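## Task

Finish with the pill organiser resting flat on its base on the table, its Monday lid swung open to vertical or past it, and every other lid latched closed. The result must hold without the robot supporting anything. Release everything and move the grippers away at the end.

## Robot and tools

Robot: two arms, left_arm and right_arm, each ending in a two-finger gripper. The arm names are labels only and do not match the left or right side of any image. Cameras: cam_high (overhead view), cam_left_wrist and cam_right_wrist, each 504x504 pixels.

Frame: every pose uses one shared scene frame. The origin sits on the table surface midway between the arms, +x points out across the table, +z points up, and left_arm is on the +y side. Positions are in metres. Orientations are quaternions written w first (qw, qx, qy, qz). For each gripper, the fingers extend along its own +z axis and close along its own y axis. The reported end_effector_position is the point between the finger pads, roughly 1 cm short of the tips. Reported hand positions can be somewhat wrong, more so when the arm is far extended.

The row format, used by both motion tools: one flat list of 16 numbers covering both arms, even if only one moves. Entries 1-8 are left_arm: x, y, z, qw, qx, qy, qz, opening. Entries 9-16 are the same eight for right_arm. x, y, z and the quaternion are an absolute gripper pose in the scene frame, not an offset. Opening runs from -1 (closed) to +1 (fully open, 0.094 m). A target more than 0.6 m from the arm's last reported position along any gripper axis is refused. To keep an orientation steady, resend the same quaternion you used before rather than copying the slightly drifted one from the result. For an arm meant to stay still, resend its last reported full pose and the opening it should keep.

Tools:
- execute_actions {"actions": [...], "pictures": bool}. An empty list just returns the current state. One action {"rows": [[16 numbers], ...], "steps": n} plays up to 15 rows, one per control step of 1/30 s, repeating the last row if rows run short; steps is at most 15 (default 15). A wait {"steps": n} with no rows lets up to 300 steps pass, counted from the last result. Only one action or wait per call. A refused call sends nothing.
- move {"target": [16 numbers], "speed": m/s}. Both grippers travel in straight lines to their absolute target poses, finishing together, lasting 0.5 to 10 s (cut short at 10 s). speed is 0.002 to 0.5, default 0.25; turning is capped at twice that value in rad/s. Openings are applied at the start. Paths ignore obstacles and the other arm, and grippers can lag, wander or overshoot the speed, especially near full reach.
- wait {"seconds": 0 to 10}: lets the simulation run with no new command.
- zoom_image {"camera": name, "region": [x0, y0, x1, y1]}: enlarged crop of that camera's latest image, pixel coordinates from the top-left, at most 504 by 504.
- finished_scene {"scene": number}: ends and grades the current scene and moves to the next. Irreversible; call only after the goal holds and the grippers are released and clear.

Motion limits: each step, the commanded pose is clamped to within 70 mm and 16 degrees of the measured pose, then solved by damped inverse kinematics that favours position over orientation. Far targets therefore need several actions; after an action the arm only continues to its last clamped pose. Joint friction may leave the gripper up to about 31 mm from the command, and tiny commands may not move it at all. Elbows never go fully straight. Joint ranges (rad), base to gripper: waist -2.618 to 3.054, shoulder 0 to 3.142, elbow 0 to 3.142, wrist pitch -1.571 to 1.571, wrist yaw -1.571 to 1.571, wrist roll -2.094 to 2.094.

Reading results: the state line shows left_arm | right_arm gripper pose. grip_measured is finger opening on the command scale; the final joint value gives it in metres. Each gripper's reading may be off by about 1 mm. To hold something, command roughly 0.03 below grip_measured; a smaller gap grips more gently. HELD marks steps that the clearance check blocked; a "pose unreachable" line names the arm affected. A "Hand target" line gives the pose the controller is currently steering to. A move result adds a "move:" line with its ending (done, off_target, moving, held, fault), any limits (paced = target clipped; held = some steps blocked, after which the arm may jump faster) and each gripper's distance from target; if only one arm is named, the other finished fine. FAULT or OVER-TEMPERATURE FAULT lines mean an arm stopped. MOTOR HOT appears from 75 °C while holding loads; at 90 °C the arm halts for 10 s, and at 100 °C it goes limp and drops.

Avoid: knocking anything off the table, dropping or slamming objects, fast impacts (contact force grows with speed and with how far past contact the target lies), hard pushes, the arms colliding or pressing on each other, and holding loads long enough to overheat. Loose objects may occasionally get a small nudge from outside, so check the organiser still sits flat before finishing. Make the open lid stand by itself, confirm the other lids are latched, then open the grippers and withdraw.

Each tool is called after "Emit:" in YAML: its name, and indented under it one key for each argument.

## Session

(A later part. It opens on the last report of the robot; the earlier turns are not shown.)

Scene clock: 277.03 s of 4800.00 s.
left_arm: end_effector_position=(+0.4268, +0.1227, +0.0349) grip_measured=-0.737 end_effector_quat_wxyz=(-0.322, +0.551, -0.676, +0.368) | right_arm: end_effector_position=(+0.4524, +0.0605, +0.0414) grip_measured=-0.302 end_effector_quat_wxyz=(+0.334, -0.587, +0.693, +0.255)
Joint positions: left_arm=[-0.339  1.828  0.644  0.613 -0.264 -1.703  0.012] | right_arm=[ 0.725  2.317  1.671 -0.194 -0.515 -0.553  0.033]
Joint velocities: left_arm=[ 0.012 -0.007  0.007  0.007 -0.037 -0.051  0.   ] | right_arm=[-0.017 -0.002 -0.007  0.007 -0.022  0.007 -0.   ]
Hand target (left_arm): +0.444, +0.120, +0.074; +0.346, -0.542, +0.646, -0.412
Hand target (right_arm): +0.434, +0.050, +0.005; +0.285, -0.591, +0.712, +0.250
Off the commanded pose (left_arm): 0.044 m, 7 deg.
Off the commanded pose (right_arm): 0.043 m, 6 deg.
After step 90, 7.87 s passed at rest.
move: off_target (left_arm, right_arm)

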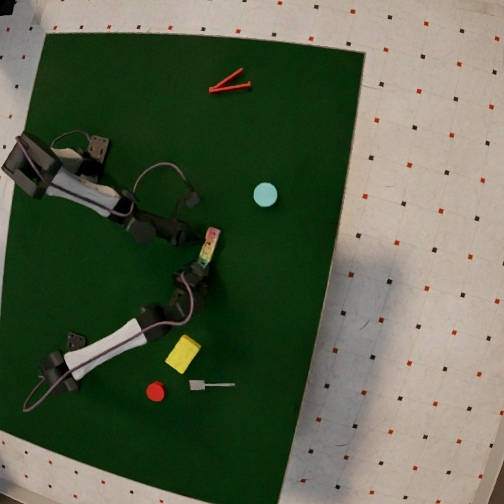

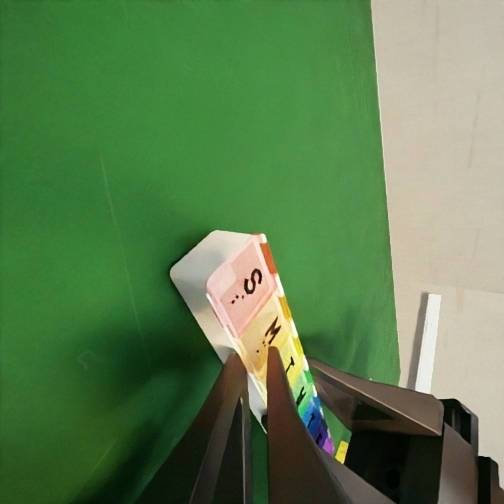

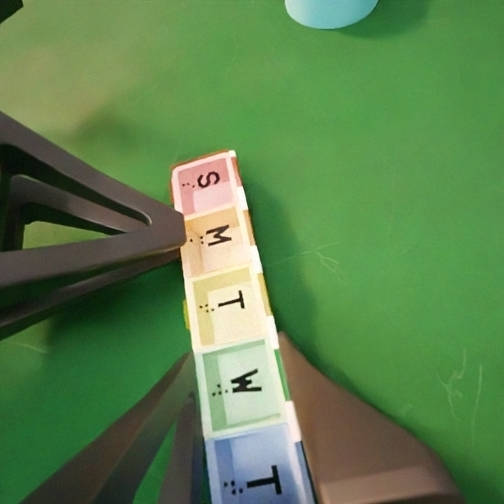

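Emit:
move:
  target: [0.435,0.119,0.074,0.345,-0.542,0.646,-0.412,-0.74, 0.438,0.05,0.004,0.285,-0.59,0.712,0.25,-0.36]
  speed: 0.01

Emit:
zoom_image:
  camera: "cam_right_wrist"
  region: [60,120,300,360]

Scene clock: 297.47 s of 4800.00 s.
left_arm: end_effector_position=(+0.4339, +0.1203, +0.0610) grip_measured=-0.738 end_effector_quat_wxyz=(-0.338, +0.545, -0.655, +0.399) | right_arm: end_effector_position=(+0.4522, +0.0612, +0.0419) grip_measured=-0.302 end_effector_quat_wxyz=(+0.335, -0.587, +0.691, +0.257)
Joint positions: left_arm=[-0.339  1.787  0.644  0.654 -0.272 -1.703  0.012] | right_arm=[ 0.725  2.318  1.671 -0.19  -0.52  -0.553  0.033]
Joint velocities: left_arm=[ 0.002 -0.002 -0.017 -0.022 -0.022 -0.022 -0.   ] | right_arm=[-0.002 -0.007  0.007  0.037 -0.066 -0.037  0.001]
Hand target (left_arm): +0.435, +0.119, +0.073; +0.345, -0.542, +0.646, -0.412
Hand target (right_arm): +0.438, +0.050, +0.005; +0.286, -0.591, +0.712, +0.250
Off the commanded pose (left_arm): 0.013 m, 2 deg.
Off the commanded pose (right_arm): 0.042 m, 6 deg.
After step 90, 11.37 s passed at rest.
move: off_target (left_arm, right_arm)

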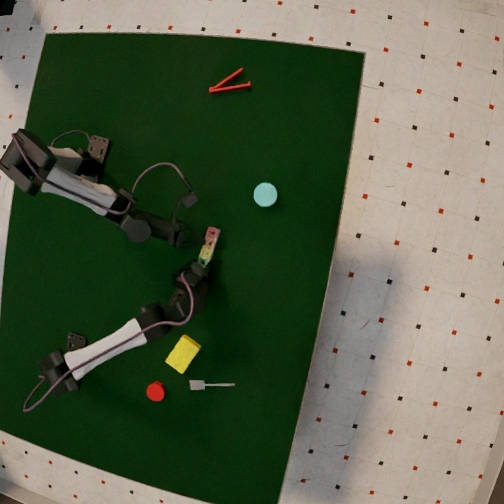

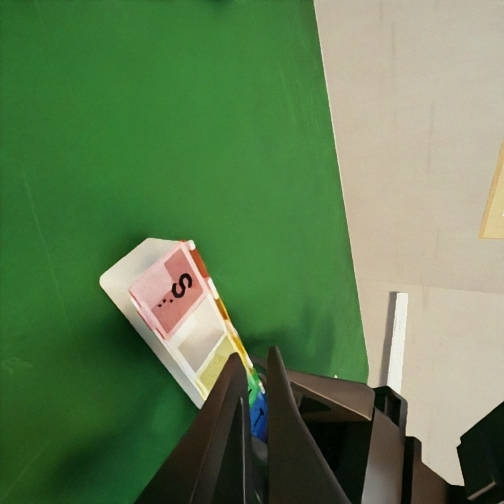

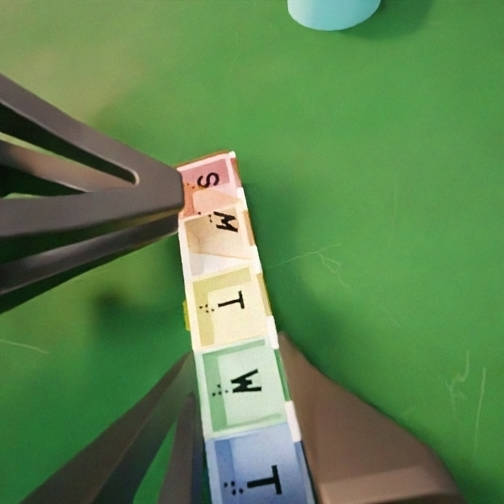

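Region (60, 120, 300, 360) of cam_right_wrist's 504x504 image, scaled by 2.100, with more detail than that image has.

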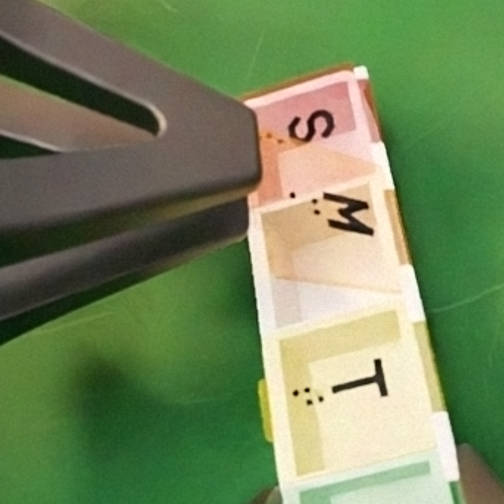

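Emit:
move:
  target: [0.448,0.120,0.064,0.345,-0.542,0.646,-0.412,-0.56, 0.442,0.052,0.020,0.285,-0.59,0.712,0.25,-0.36]
  speed: 0.03

Emit:
zoom_image:
  camera: "cam_right_wrist"
  region: [60,80,360,380]

Scene clock: 305.33 s of 4800.00 s.
left_arm: end_effector_position=(+0.4425, +0.1189, +0.0745) grip_measured=-0.562 end_effector_quat_wxyz=(-0.347, +0.540, -0.642, +0.419) | right_arm: end_effector_position=(+0.4497, +0.0592, +0.0416) grip_measured=-0.302 end_effector_quat_wxyz=(+0.321, -0.587, +0.697, +0.257)
Joint positions: left_arm=[-0.332  1.787  0.659  0.692 -0.267 -1.701  0.021] | right_arm=[ 0.725  2.317  1.688 -0.237 -0.519 -0.553  0.033]
Joint velocities: left_arm=[ 0.007  0.012 -0.012 -0.051  0.066 -0.022  0.   ] | right_arm=[-0.012  0.002 -0.012  0.051 -0.022 -0.007 -0.   ]
Hand target (left_arm): +0.448, +0.120, +0.064; +0.345, -0.542, +0.646, -0.412
Hand target (right_arm): +0.442, +0.052, +0.020; +0.286, -0.591, +0.712, +0.250
Off the commanded pose (left_arm): 0.012 m, 1 deg.
Off the commanded pose (right_arm): 0.024 m, 5 deg.
After step 90, 2.83 s passed at rest.
move: off_target (left_arm, right_arm)

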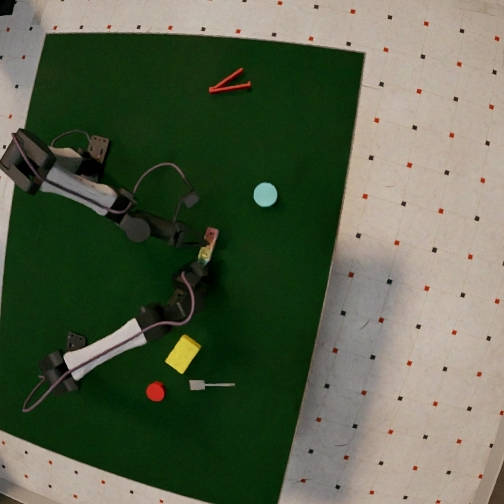

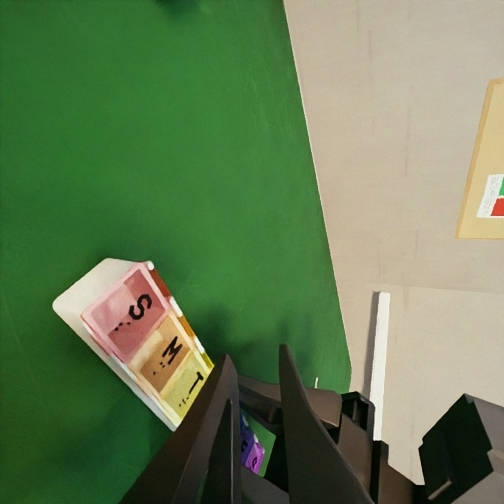

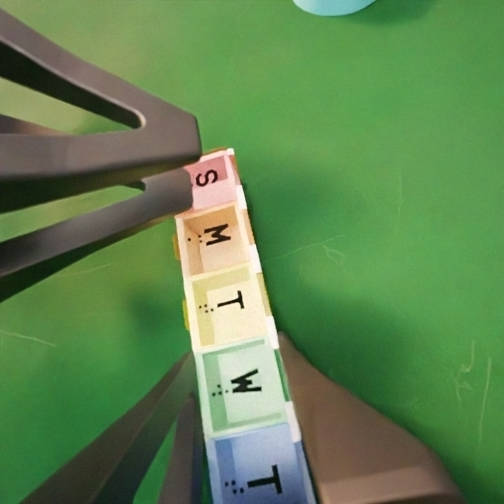

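Region (60, 80, 360, 380) of cam_right_wrist's 504x504 image, scaled by 1.680, with more detail than that image has.

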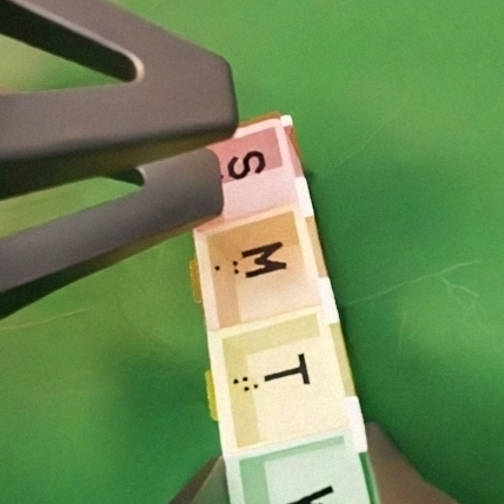

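Emit:
move:
  target: [0.403,0.119,0.062,0.345,-0.542,0.646,-0.412,-0.35, 0.442,0.052,0.020,0.285,-0.59,0.712,0.25,-0.36]
  speed: 0.08

Emit:
move:
  target: [0.406,0.119,0.020,0.345,-0.542,0.646,-0.412,-0.35, 0.442,0.052,0.020,0.285,-0.59,0.712,0.25,-0.36]
  speed: 0.06

Emit:
move:
  target: [0.429,0.120,0.023,0.345,-0.542,0.646,-0.412,-0.35, 0.442,0.052,0.020,0.285,-0.59,0.712,0.25,-0.36]
  speed: 0.025

Emit:
zoom_image:
  camera: "cam_right_wrist"
  region: [60,80,360,380]

Scene clock: 314.80 s of 4800.00 s.
left_arm: end_effector_position=(+0.4081, +0.1191, +0.0578) grip_measured=-0.353 end_effector_quat_wxyz=(-0.343, +0.542, -0.651, +0.406) | right_arm: end_effector_position=(+0.4495, +0.0592, +0.0417) grip_measured=-0.302 end_effector_quat_wxyz=(+0.321, -0.587, +0.697, +0.257)
Joint positions: left_arm=[-0.388  1.743  0.539  0.729 -0.318 -1.722  0.03 ] | right_arm=[ 0.725  2.317  1.689 -0.238 -0.52  -0.553  0.033]
Joint velocities: left_arm=[ 0.002  0.002  0.012  0.037 -0.081 -0.051  0.   ] | right_arm=[-0.007  0.017  0.002  0.022 -0.037 -0.037 -0.001]
Hand target (left_arm): +0.403, +0.119, +0.062; +0.345, -0.542, +0.646, -0.412
Hand target (right_arm): +0.442, +0.052, +0.020; +0.286, -0.590, +0.712, +0.250
Off the commanded pose (left_arm): 0.007 m, 1 deg.
Off the commanded pose (right_arm): 0.024 m, 5 deg.
After step 90, 5.63 s passed at rest.
move: off_target (right_arm)

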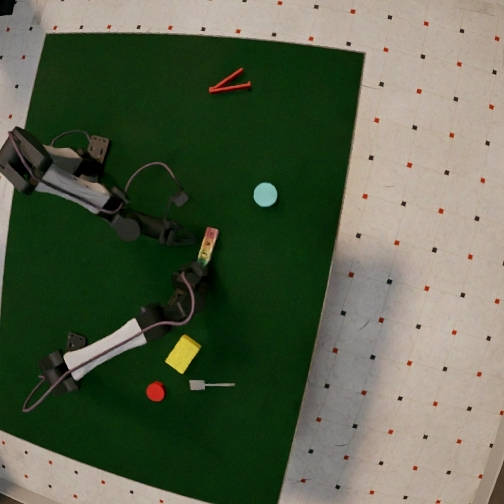

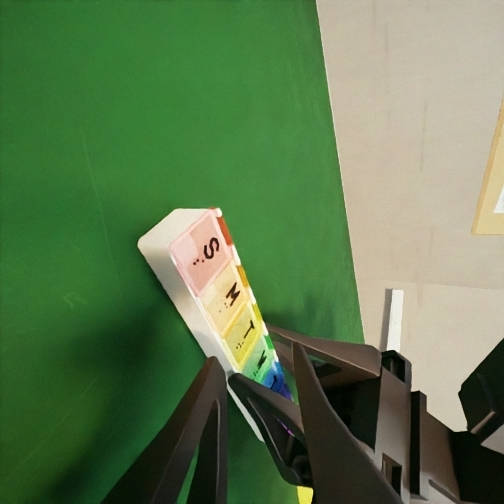

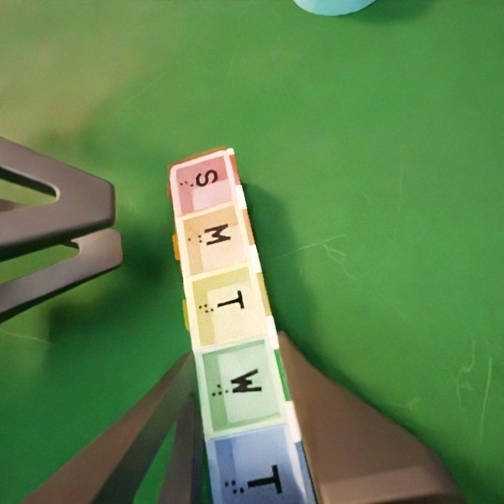

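Scene clock: 316.03 s of 4800.00 s.
left_arm: end_effector_position=(+0.4134, +0.1161, +0.0354) grip_measured=-0.353 end_effector_quat_wxyz=(-0.351, +0.537, -0.638, +0.425) | right_arm: end_effector_position=(+0.4493, +0.0592, +0.0417) grip_measured=-0.302 end_effector_quat_wxyz=(+0.321, -0.587, +0.697, +0.258)
Joint positions: left_arm=[-0.388  1.902  0.517  0.959 -0.318 -1.722  0.03 ] | right_arm=[ 0.725  2.317  1.689 -0.239 -0.521 -0.553  0.033]
Joint velocities: left_arm=[ 0.002 -0.012 -0.002 -0.022 -0.037  0.081 -0.   ] | right_arm=[-0.002 -0.012 -0.002  0.037  0.037 -0.007 -0.   ]
Hand target (left_arm): +0.406, +0.119, +0.021; +0.345, -0.542, +0.646, -0.412
Hand target (right_arm): +0.442, +0.052, +0.020; +0.286, -0.590, +0.712, +0.250
Off the commanded pose (left_arm): 0.017 m, 2 deg.
Off the commanded pose (right_arm): 0.024 m, 5 deg.
move: off_target (left_arm, right_arm)

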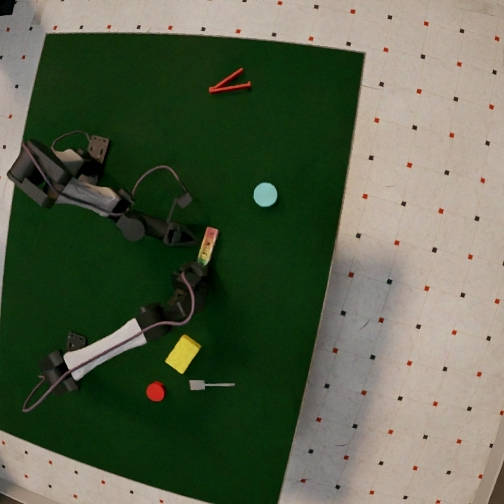

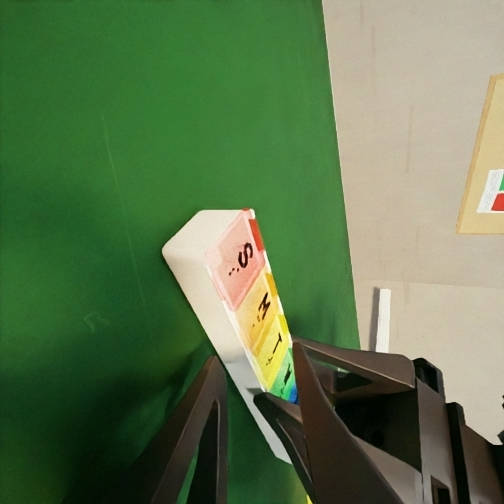

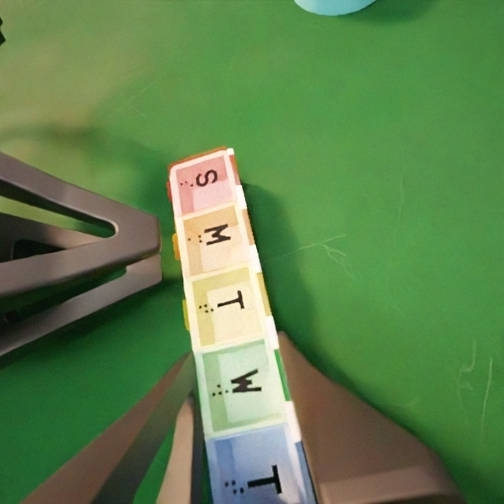

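Scene clock: 317.83 s of 4800.00 s.
left_arm: end_effector_position=(+0.4258, +0.1178, +0.0356) grip_measured=-0.353 end_effector_quat_wxyz=(-0.350, +0.539, -0.636, +0.427) | right_arm: end_effector_position=(+0.4492, +0.0592, +0.0417) grip_measured=-0.302 end_effector_quat_wxyz=(+0.320, -0.587, +0.697, +0.258)
Joint positions: left_arm=[-0.362  1.928  0.557  0.951 -0.294 -1.716  0.03 ] | right_arm=[ 0.725  2.317  1.689 -0.239 -0.521 -0.553  0.033]
Joint velocities: left_arm=[-0.012  0.012 -0.002  0.022  0.007 -0.007  0.   ] | right_arm=[ 0.002  0.002  0.002 -0.007  0.007 -0.051  0.   ]
Hand target (left_arm): +0.428, +0.120, +0.023; +0.344, -0.542, +0.646, -0.412
Hand target (right_arm): +0.442, +0.052, +0.020; +0.286, -0.590, +0.712, +0.250
Off the commanded pose (left_arm): 0.013 m, 2 deg.
Off the commanded pose (right_arm): 0.024 m, 5 deg.
move: off_target (left_arm, right_arm)

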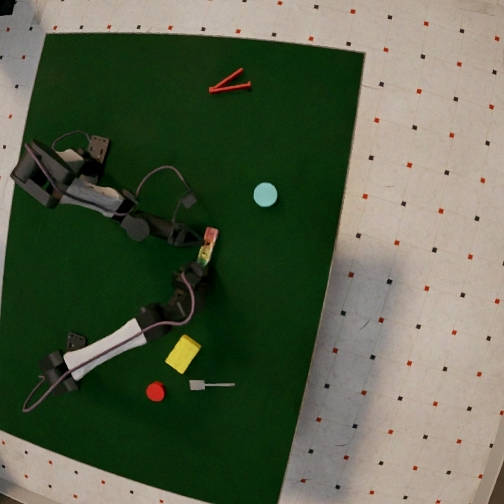

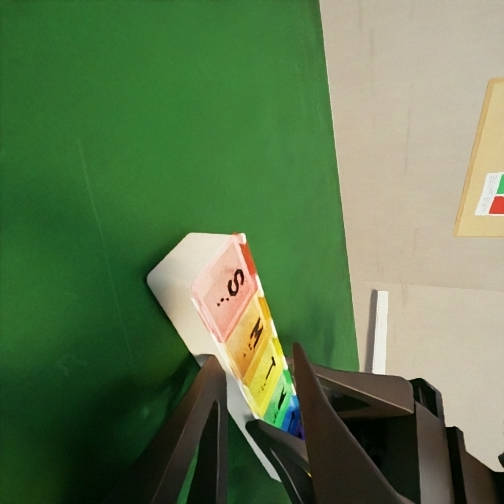

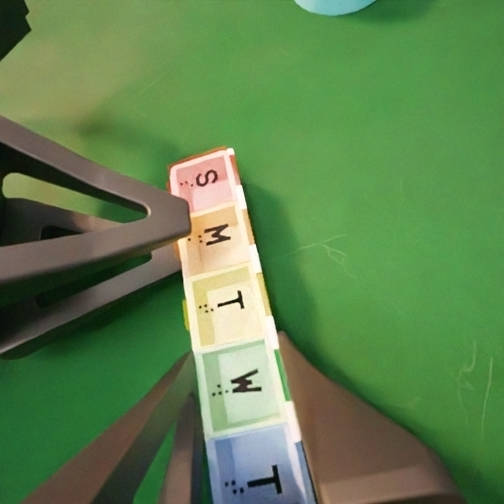

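Region (60, 80, 360, 380) of cam_right_wrist's 504x504 image, scaled by 1.680, with more detail than that image has.

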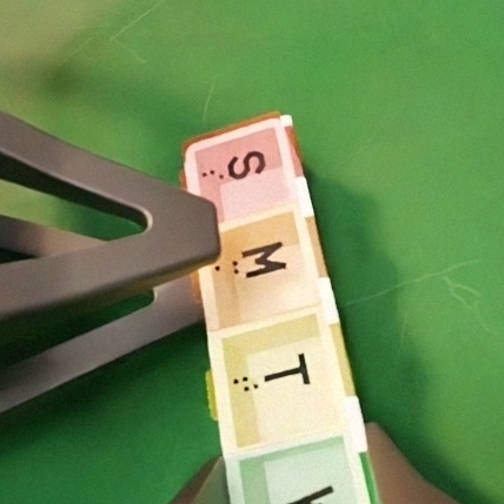

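Emit:
move:
  target: [0.430,0.120,0.040,0.345,-0.542,0.646,-0.412,-0.68, 0.442,0.052,0.020,0.285,-0.59,0.712,0.25,-0.36]
  speed: 0.02

Emit:
zoom_image:
  camera: "cam_right_wrist"
  region: [60,80,360,380]

Scene clock: 324.93 s of 4800.00 s.
left_arm: end_effector_position=(+0.4237, +0.1185, +0.0300) grip_measured=-0.678 end_effector_quat_wxyz=(-0.342, +0.543, -0.649, +0.408) | right_arm: end_effector_position=(+0.4497, +0.0590, +0.0417) grip_measured=-0.302 end_effector_quat_wxyz=(+0.321, -0.587, +0.698, +0.257)
Joint positions: left_arm=[-0.362  1.91   0.571  0.869 -0.292 -1.714  0.015] | right_arm=[ 0.724  2.317  1.689 -0.238 -0.52  -0.553  0.033]
Joint velocities: left_arm=[ 0.007  0.007 -0.007 -0.051 -0.022  0.037  0.001] | right_arm=[-0.012  0.017 -0.012 -0.051  0.022 -0.022 -0.   ]
Hand target (left_arm): +0.430, +0.120, +0.040; +0.345, -0.542, +0.646, -0.413
Hand target (right_arm): +0.442, +0.052, +0.020; +0.286, -0.590, +0.712, +0.250
Off the commanded pose (left_arm): 0.012 m, 1 deg.
Off the commanded pose (right_arm): 0.024 m, 5 deg.
After step 90, 1.90 s passed at rest.
move: off_target (left_arm, right_arm)

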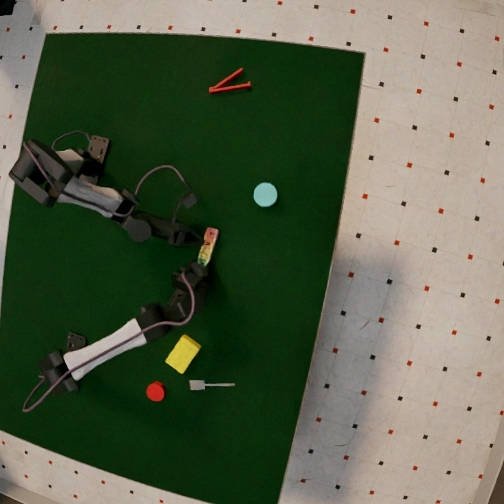

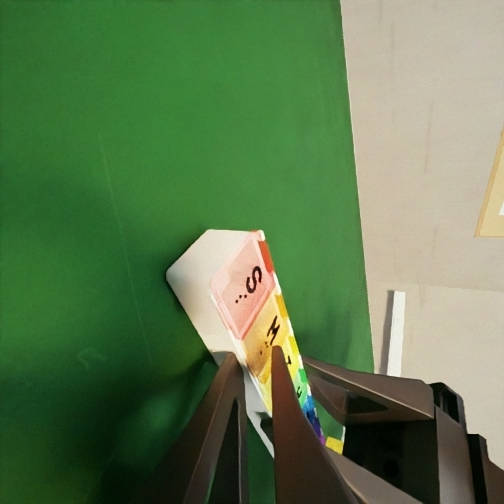

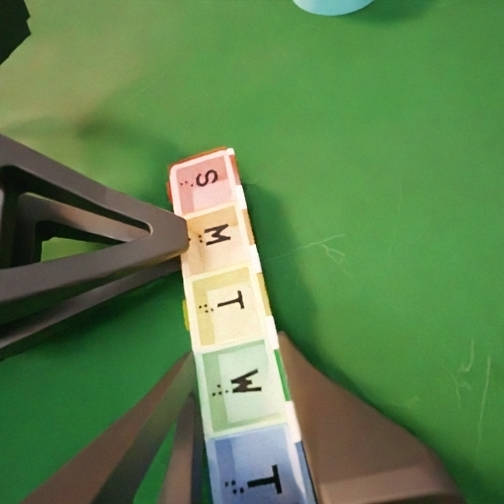

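Region (60, 80, 360, 380) of cam_right_wrist's 504x504 image, scaled by 1.680, with more detail than that image has.

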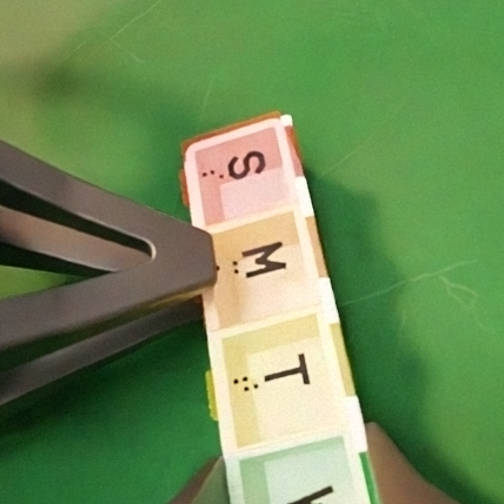

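Emit:
move:
  target: [0.431,0.120,0.052,0.345,-0.542,0.646,-0.412,-0.68, 0.442,0.052,0.020,0.285,-0.59,0.712,0.25,-0.36]
  speed: 0.02

Emit:
zoom_image:
  camera: "cam_right_wrist"
  region: [60,80,360,380]

Scene clock: 333.97 s of 4800.00 s.
left_arm: end_effector_position=(+0.4256, +0.1173, +0.0439) grip_measured=-0.678 end_effector_quat_wxyz=(-0.343, +0.542, -0.649, +0.410) | right_arm: end_effector_position=(+0.4495, +0.0590, +0.0416) grip_measured=-0.302 end_effector_quat_wxyz=(+0.320, -0.587, +0.698, +0.258)
Joint positions: left_arm=[-0.362  1.856  0.586  0.807 -0.291 -1.713  0.015] | right_arm=[ 0.724  2.317  1.689 -0.239 -0.52  -0.553  0.033]
Joint velocities: left_arm=[ 0.007 -0.012  0.007 -0.066  0.037 -0.022 -0.001] | right_arm=[ 0.002  0.007 -0.002 -0.007  0.037  0.022 -0.   ]
Hand target (left_arm): +0.431, +0.120, +0.052; +0.345, -0.542, +0.646, -0.412
Hand target (right_arm): +0.442, +0.052, +0.020; +0.286, -0.590, +0.712, +0.250
Off the commanded pose (left_arm): 0.010 m, 0 deg.
Off the commanded pose (right_arm): 0.024 m, 4 deg.
After step 90, 3.83 s passed at rest.
move: off_target (right_arm)

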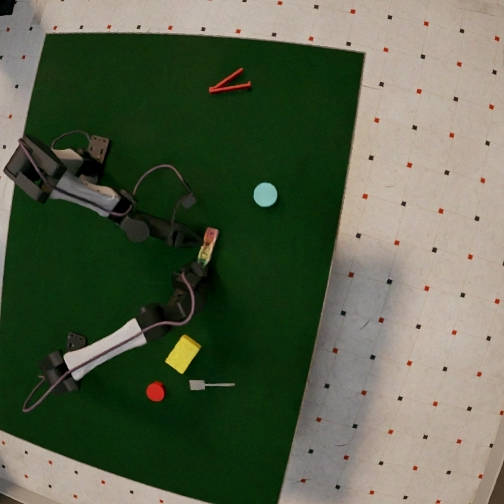

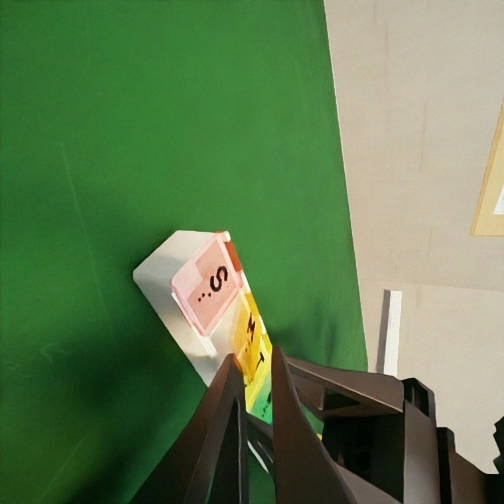

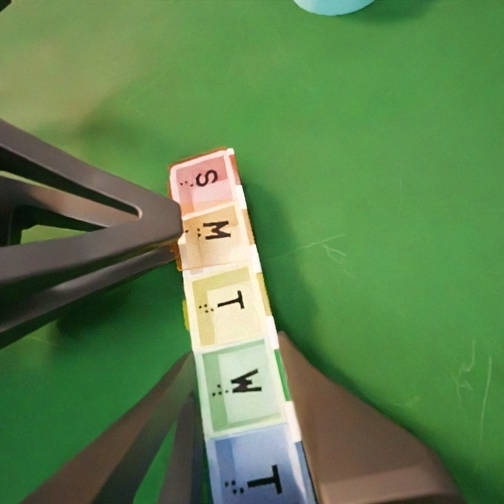

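Region (60, 80, 360, 380) of cam_right_wrist's 504x504 image, scaled by 1.680, with more detail than that image has.

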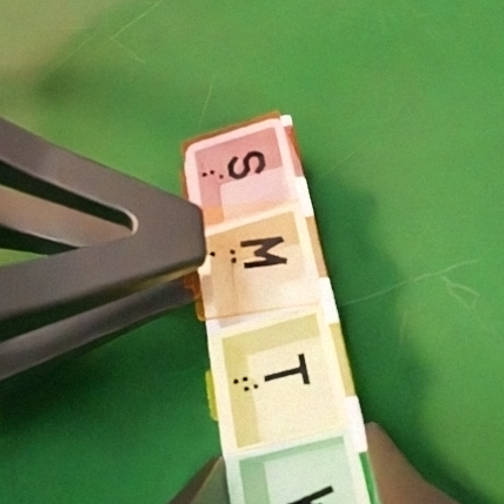

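Emit:
move:
  target: [0.442,0.121,0.053,0.345,-0.542,0.646,-0.412,-0.64, 0.442,0.052,0.020,0.285,-0.59,0.712,0.25,-0.36]
  speed: 0.02

Emit:
zoom_image:
  camera: "cam_right_wrist"
  region: [60,80,360,380]

Scene clock: 341.60 s of 4800.00 s.
left_arm: end_effector_position=(+0.4384, +0.1192, +0.0535) grip_measured=-0.643 end_effector_quat_wxyz=(-0.347, +0.541, -0.643, +0.417) | right_arm: end_effector_position=(+0.4493, +0.0591, +0.0416) grip_measured=-0.302 end_effector_quat_wxyz=(+0.320, -0.587, +0.697, +0.258)
Joint positions: left_arm=[-0.338  1.856  0.625  0.79  -0.273 -1.704  0.017] | right_arm=[ 0.724  2.317  1.689 -0.239 -0.521 -0.553  0.033]
Joint velocities: left_arm=[ 0.007 -0.012 -0.002  0.022 -0.037 -0.022 -0.001] | right_arm=[-0.002 -0.012 -0.012  0.007 -0.051 -0.037 -0.001]
Hand target (left_arm): +0.442, +0.121, +0.053; +0.345, -0.542, +0.646, -0.412
Hand target (right_arm): +0.442, +0.052, +0.020; +0.286, -0.590, +0.712, +0.250
Off the commanded pose (left_arm): 0.004 m, 1 deg.
Off the commanded pose (right_arm): 0.024 m, 4 deg.
After step 90, 2.43 s passed at rest.
move: off_target (right_arm)

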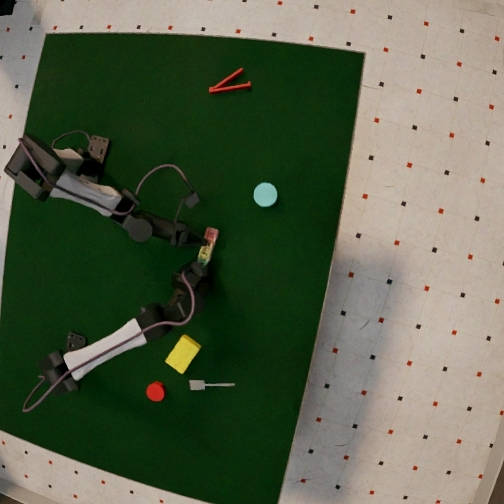

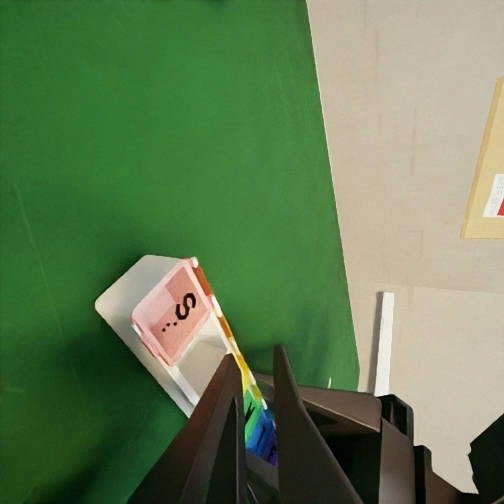

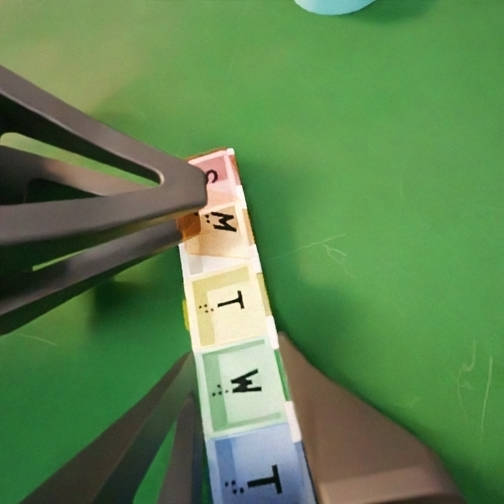

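Region (60, 80, 360, 380) of cam_right_wrist's 504x504 image, scaled by 1.680, with more detail than that image has.

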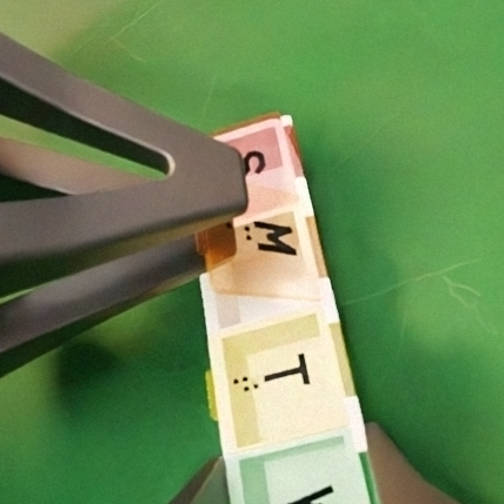

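Emit:
move:
  target: [0.456,0.121,0.051,0.345,-0.542,0.646,-0.412,-0.52, 0.442,0.052,0.020,0.285,-0.59,0.712,0.25,-0.36]
  speed: 0.02

Emit:
zoom_image:
  camera: "cam_right_wrist"
  region: [60,80,360,380]

Scene clock: 350.67 s of 4800.00 s.
left_arm: end_effector_position=(+0.4531, +0.1182, +0.0686) grip_measured=-0.523 end_effector_quat_wxyz=(-0.353, +0.537, -0.633, +0.432) | right_arm: end_effector_position=(+0.4491, +0.0591, +0.0416) grip_measured=-0.302 end_effector_quat_wxyz=(+0.320, -0.587, +0.697, +0.258)
Joint positions: left_arm=[-0.318  1.856  0.673  0.782 -0.255 -1.696  0.022] | right_arm=[ 0.724  2.317  1.689 -0.24  -0.522 -0.553  0.033]
Joint velocities: left_arm=[-0.002 -0.017 -0.007 -0.007 -0.081  0.051  0.   ] | right_arm=[-0.012  0.007  0.007 -0.037 -0.007 -0.051 -0.   ]
Hand target (left_arm): +0.455, +0.121, +0.052; +0.345, -0.542, +0.646, -0.412
Hand target (right_arm): +0.442, +0.052, +0.020; +0.286, -0.591, +0.712, +0.250
Off the commanded pose (left_arm): 0.018 m, 3 deg.
Off the commanded pose (right_arm): 0.024 m, 4 deg.
After step 90, 3.90 s passed at rest.
move: off_target (left_arm, right_arm)

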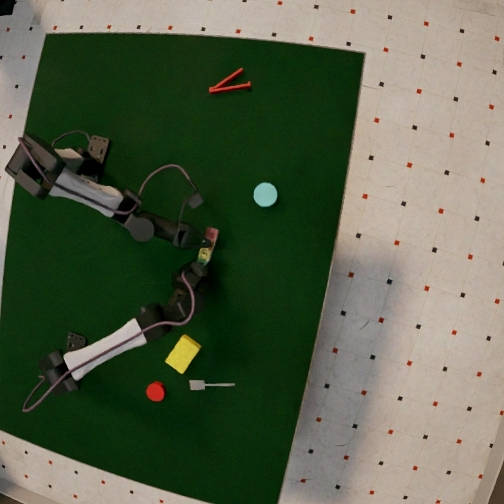

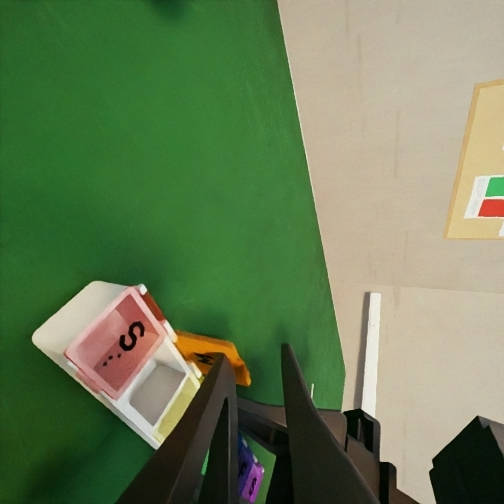

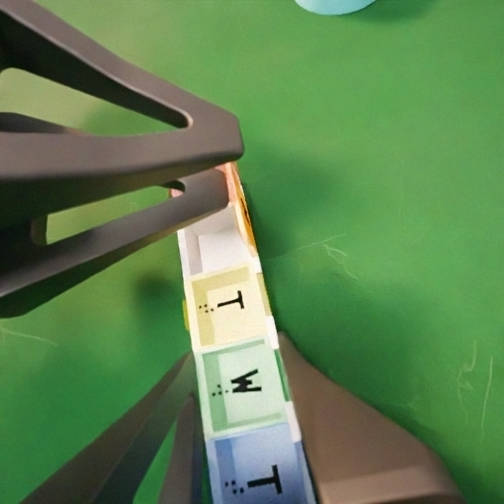

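Region (60, 80, 360, 380) of cam_right_wrist's 504x504 image, scaled by 1.680, with more detail than that image has.

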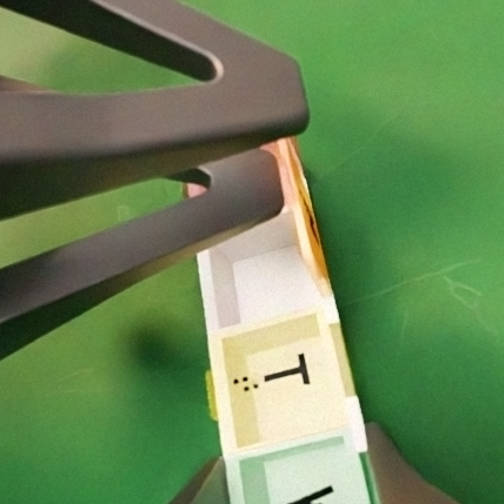

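Emit:
move:
  target: [0.415,0.121,0.085,0.345,-0.542,0.646,-0.412,-0.52, 0.442,0.052,0.030,0.285,-0.59,0.712,0.25,-0.36]
  speed: 0.1

Emit:
zoom_image:
  camera: "cam_right_wrist"
  region: [60,80,360,380]

Scene clock: 357.13 s of 4800.00 s.
left_arm: end_effector_position=(+0.4242, +0.1198, +0.0913) grip_measured=-0.523 end_effector_quat_wxyz=(-0.351, +0.538, -0.639, +0.423) | right_arm: end_effector_position=(+0.4469, +0.0575, +0.0413) grip_measured=-0.302 end_effector_quat_wxyz=(+0.310, -0.587, +0.702, +0.259)
Joint positions: left_arm=[-0.36   1.677  0.607  0.643 -0.295 -1.709  0.022] | right_arm=[ 0.724  2.317  1.701 -0.275 -0.523 -0.553  0.033]
Joint velocities: left_arm=[-0.002  0.027 -0.002  0.081 -0.022 -0.022 -0.   ] | right_arm=[-0.017  0.012 -0.007  0.007 -0.066  0.051  0.001]
Hand target (left_arm): +0.415, +0.121, +0.084; +0.345, -0.542, +0.646, -0.412
Hand target (right_arm): +0.442, +0.052, +0.030; +0.286, -0.590, +0.712, +0.250
Off the commanded pose (left_arm): 0.011 m, 2 deg.
Off the commanded pose (right_arm): 0.013 m, 3 deg.
After step 90, 2.43 s passed at rest.
move: off_target (left_arm, right_arm)

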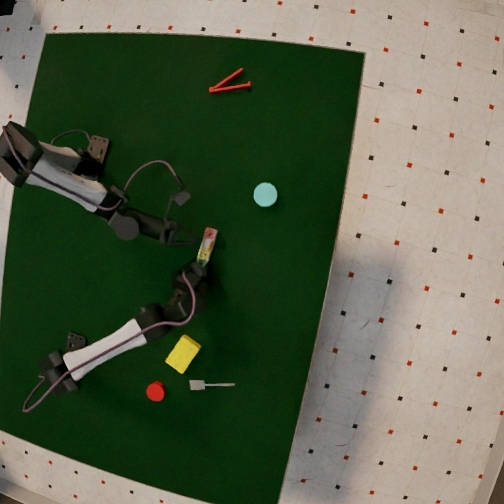

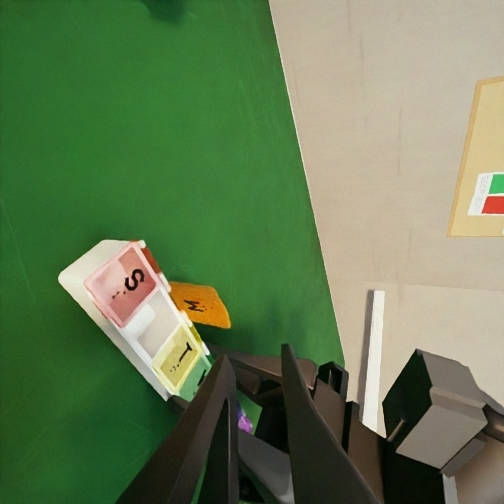

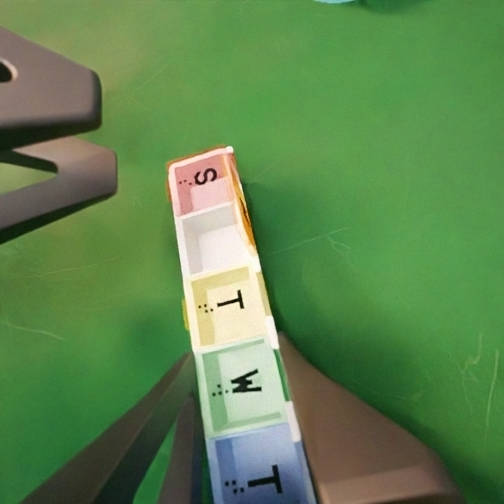

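Region (60, 80, 360, 380) of cam_right_wrist's 504x504 image, scaled by 1.680, with more detail than that image has.

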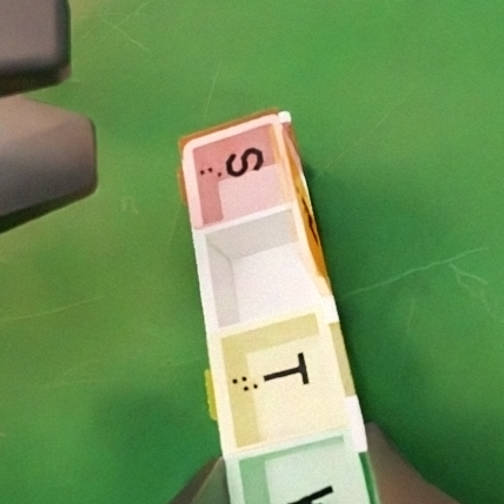

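Emit:
move:
  target: [0.428,0.121,0.044,0.345,-0.542,0.646,-0.412,-0.52, 0.442,0.052,0.030,0.285,-0.59,0.712,0.25,-0.36]
  speed: 0.06

Emit:
zoom_image:
  camera: "cam_right_wrist"
  region: [60,80,360,380]

Scene clock: 388.70 s of 4800.00 s.
left_arm: end_effector_position=(+0.4332, +0.1143, +0.0627) grip_measured=-0.523 end_effector_quat_wxyz=(-0.352, +0.537, -0.637, +0.428) | right_arm: end_effector_position=(+0.4466, +0.0575, +0.0413) grip_measured=-0.302 end_effector_quat_wxyz=(+0.309, -0.587, +0.702, +0.260)
Joint positions: left_arm=[-0.36   1.829  0.607  0.806 -0.292 -1.71   0.022] | right_arm=[ 0.724  2.317  1.701 -0.275 -0.524 -0.553  0.033]
Joint velocities: left_arm=[ 0.007 -0.002 -0.017  0.037  0.007 -0.022  0.001] | right_arm=[ 0.007 -0.007  0.007  0.022  0.007 -0.007  0.001]
Hand target (left_arm): +0.428, +0.121, +0.045; +0.345, -0.542, +0.646, -0.412
Hand target (right_arm): +0.442, +0.052, +0.030; +0.286, -0.590, +0.712, +0.250
Off the commanded pose (left_arm): 0.020 m, 2 deg.
Off the commanded pose (right_arm): 0.013 m, 3 deg.
After step 90, 27.27 s passed at rest.
move: off_target (left_arm, right_arm)

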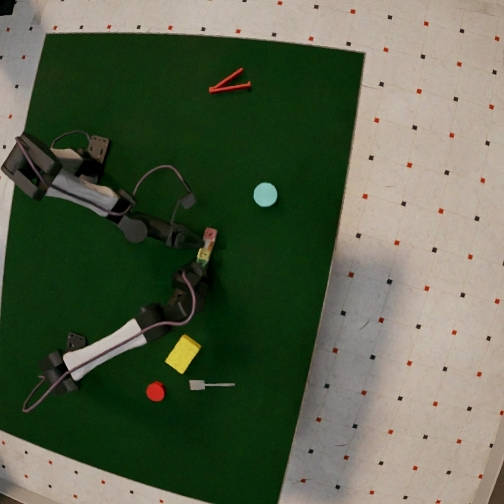

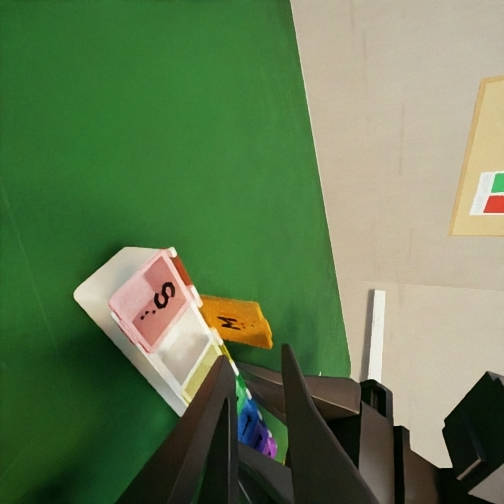

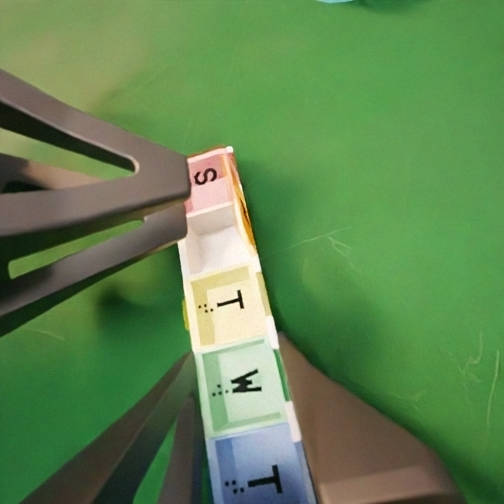

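Region (60, 80, 360, 380) of cam_right_wrist's 504x504 image, scaled by 1.680, with more detail than that image has.

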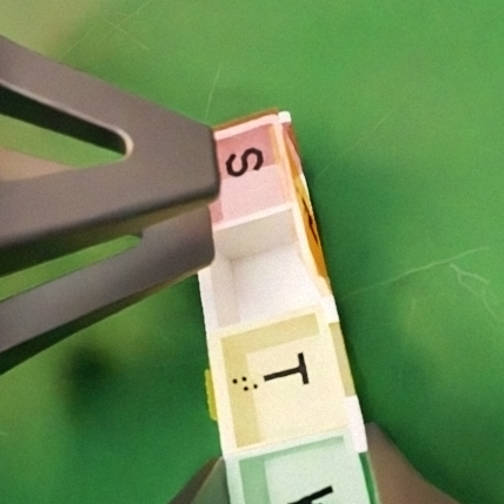

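Emit:
move:
  target: [0.454,0.123,0.042,0.345,-0.542,0.646,-0.412,-0.52, 0.442,0.052,0.030,0.285,-0.59,0.712,0.25,-0.36]
  speed: 0.025

Emit:
zoom_image:
  camera: "cam_right_wrist"
  region: [60,80,360,380]

Scene clock: 396.27 s of 4800.00 s.
left_arm: end_effector_position=(+0.4497, +0.1213, +0.0515) grip_measured=-0.522 end_effector_quat_wxyz=(-0.348, +0.541, -0.640, +0.421) | right_arm: end_effector_position=(+0.4463, +0.0575, +0.0413) grip_measured=-0.302 end_effector_quat_wxyz=(+0.309, -0.587, +0.702, +0.260)
Joint positions: left_arm=[-0.315  1.895  0.657  0.807 -0.252 -1.696  0.022] | right_arm=[ 0.724  2.317  1.701 -0.276 -0.525 -0.553  0.033]
Joint velocities: left_arm=[-0.012  0.007 -0.007 -0.007 -0.066 -0.095  0.   ] | right_arm=[ 0.002  0.012 -0.017  0.022  0.022  0.007 -0.   ]
Hand target (left_arm): +0.453, +0.123, +0.042; +0.344, -0.542, +0.646, -0.412
Hand target (right_arm): +0.442, +0.052, +0.030; +0.286, -0.590, +0.712, +0.250
Off the commanded pose (left_arm): 0.011 m, 1 deg.
Off the commanded pose (right_arm): 0.013 m, 3 deg.
After step 90, 3.10 s passed at rest.
move: off_target (left_arm, right_arm)

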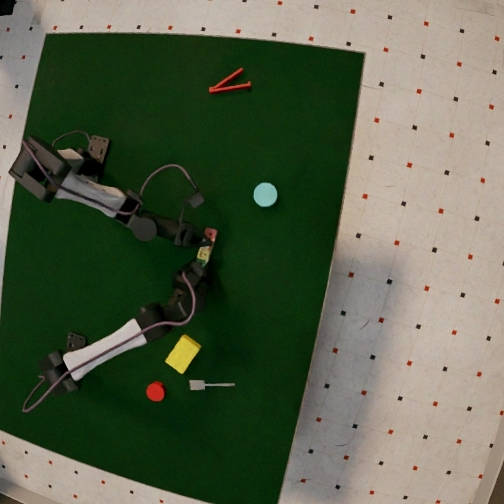

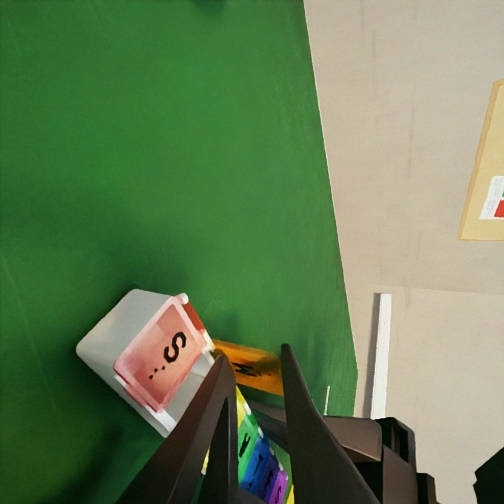

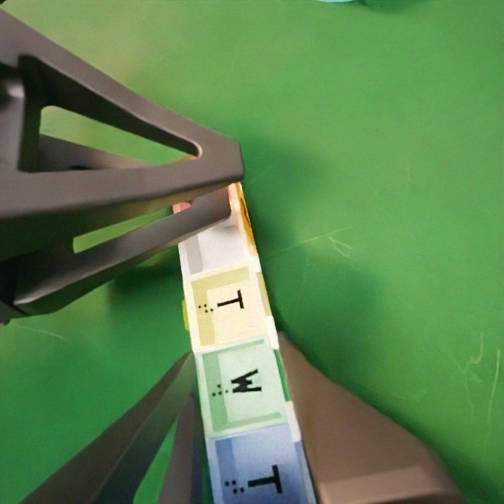

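Region (60, 80, 360, 380) of cam_right_wrist's 504x504 image, scaled by 1.680, with more detail than that image has.

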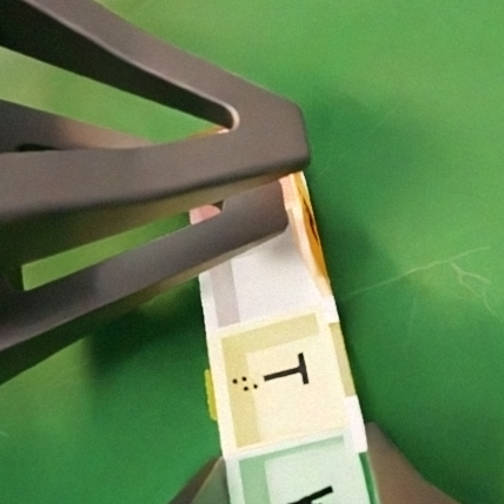

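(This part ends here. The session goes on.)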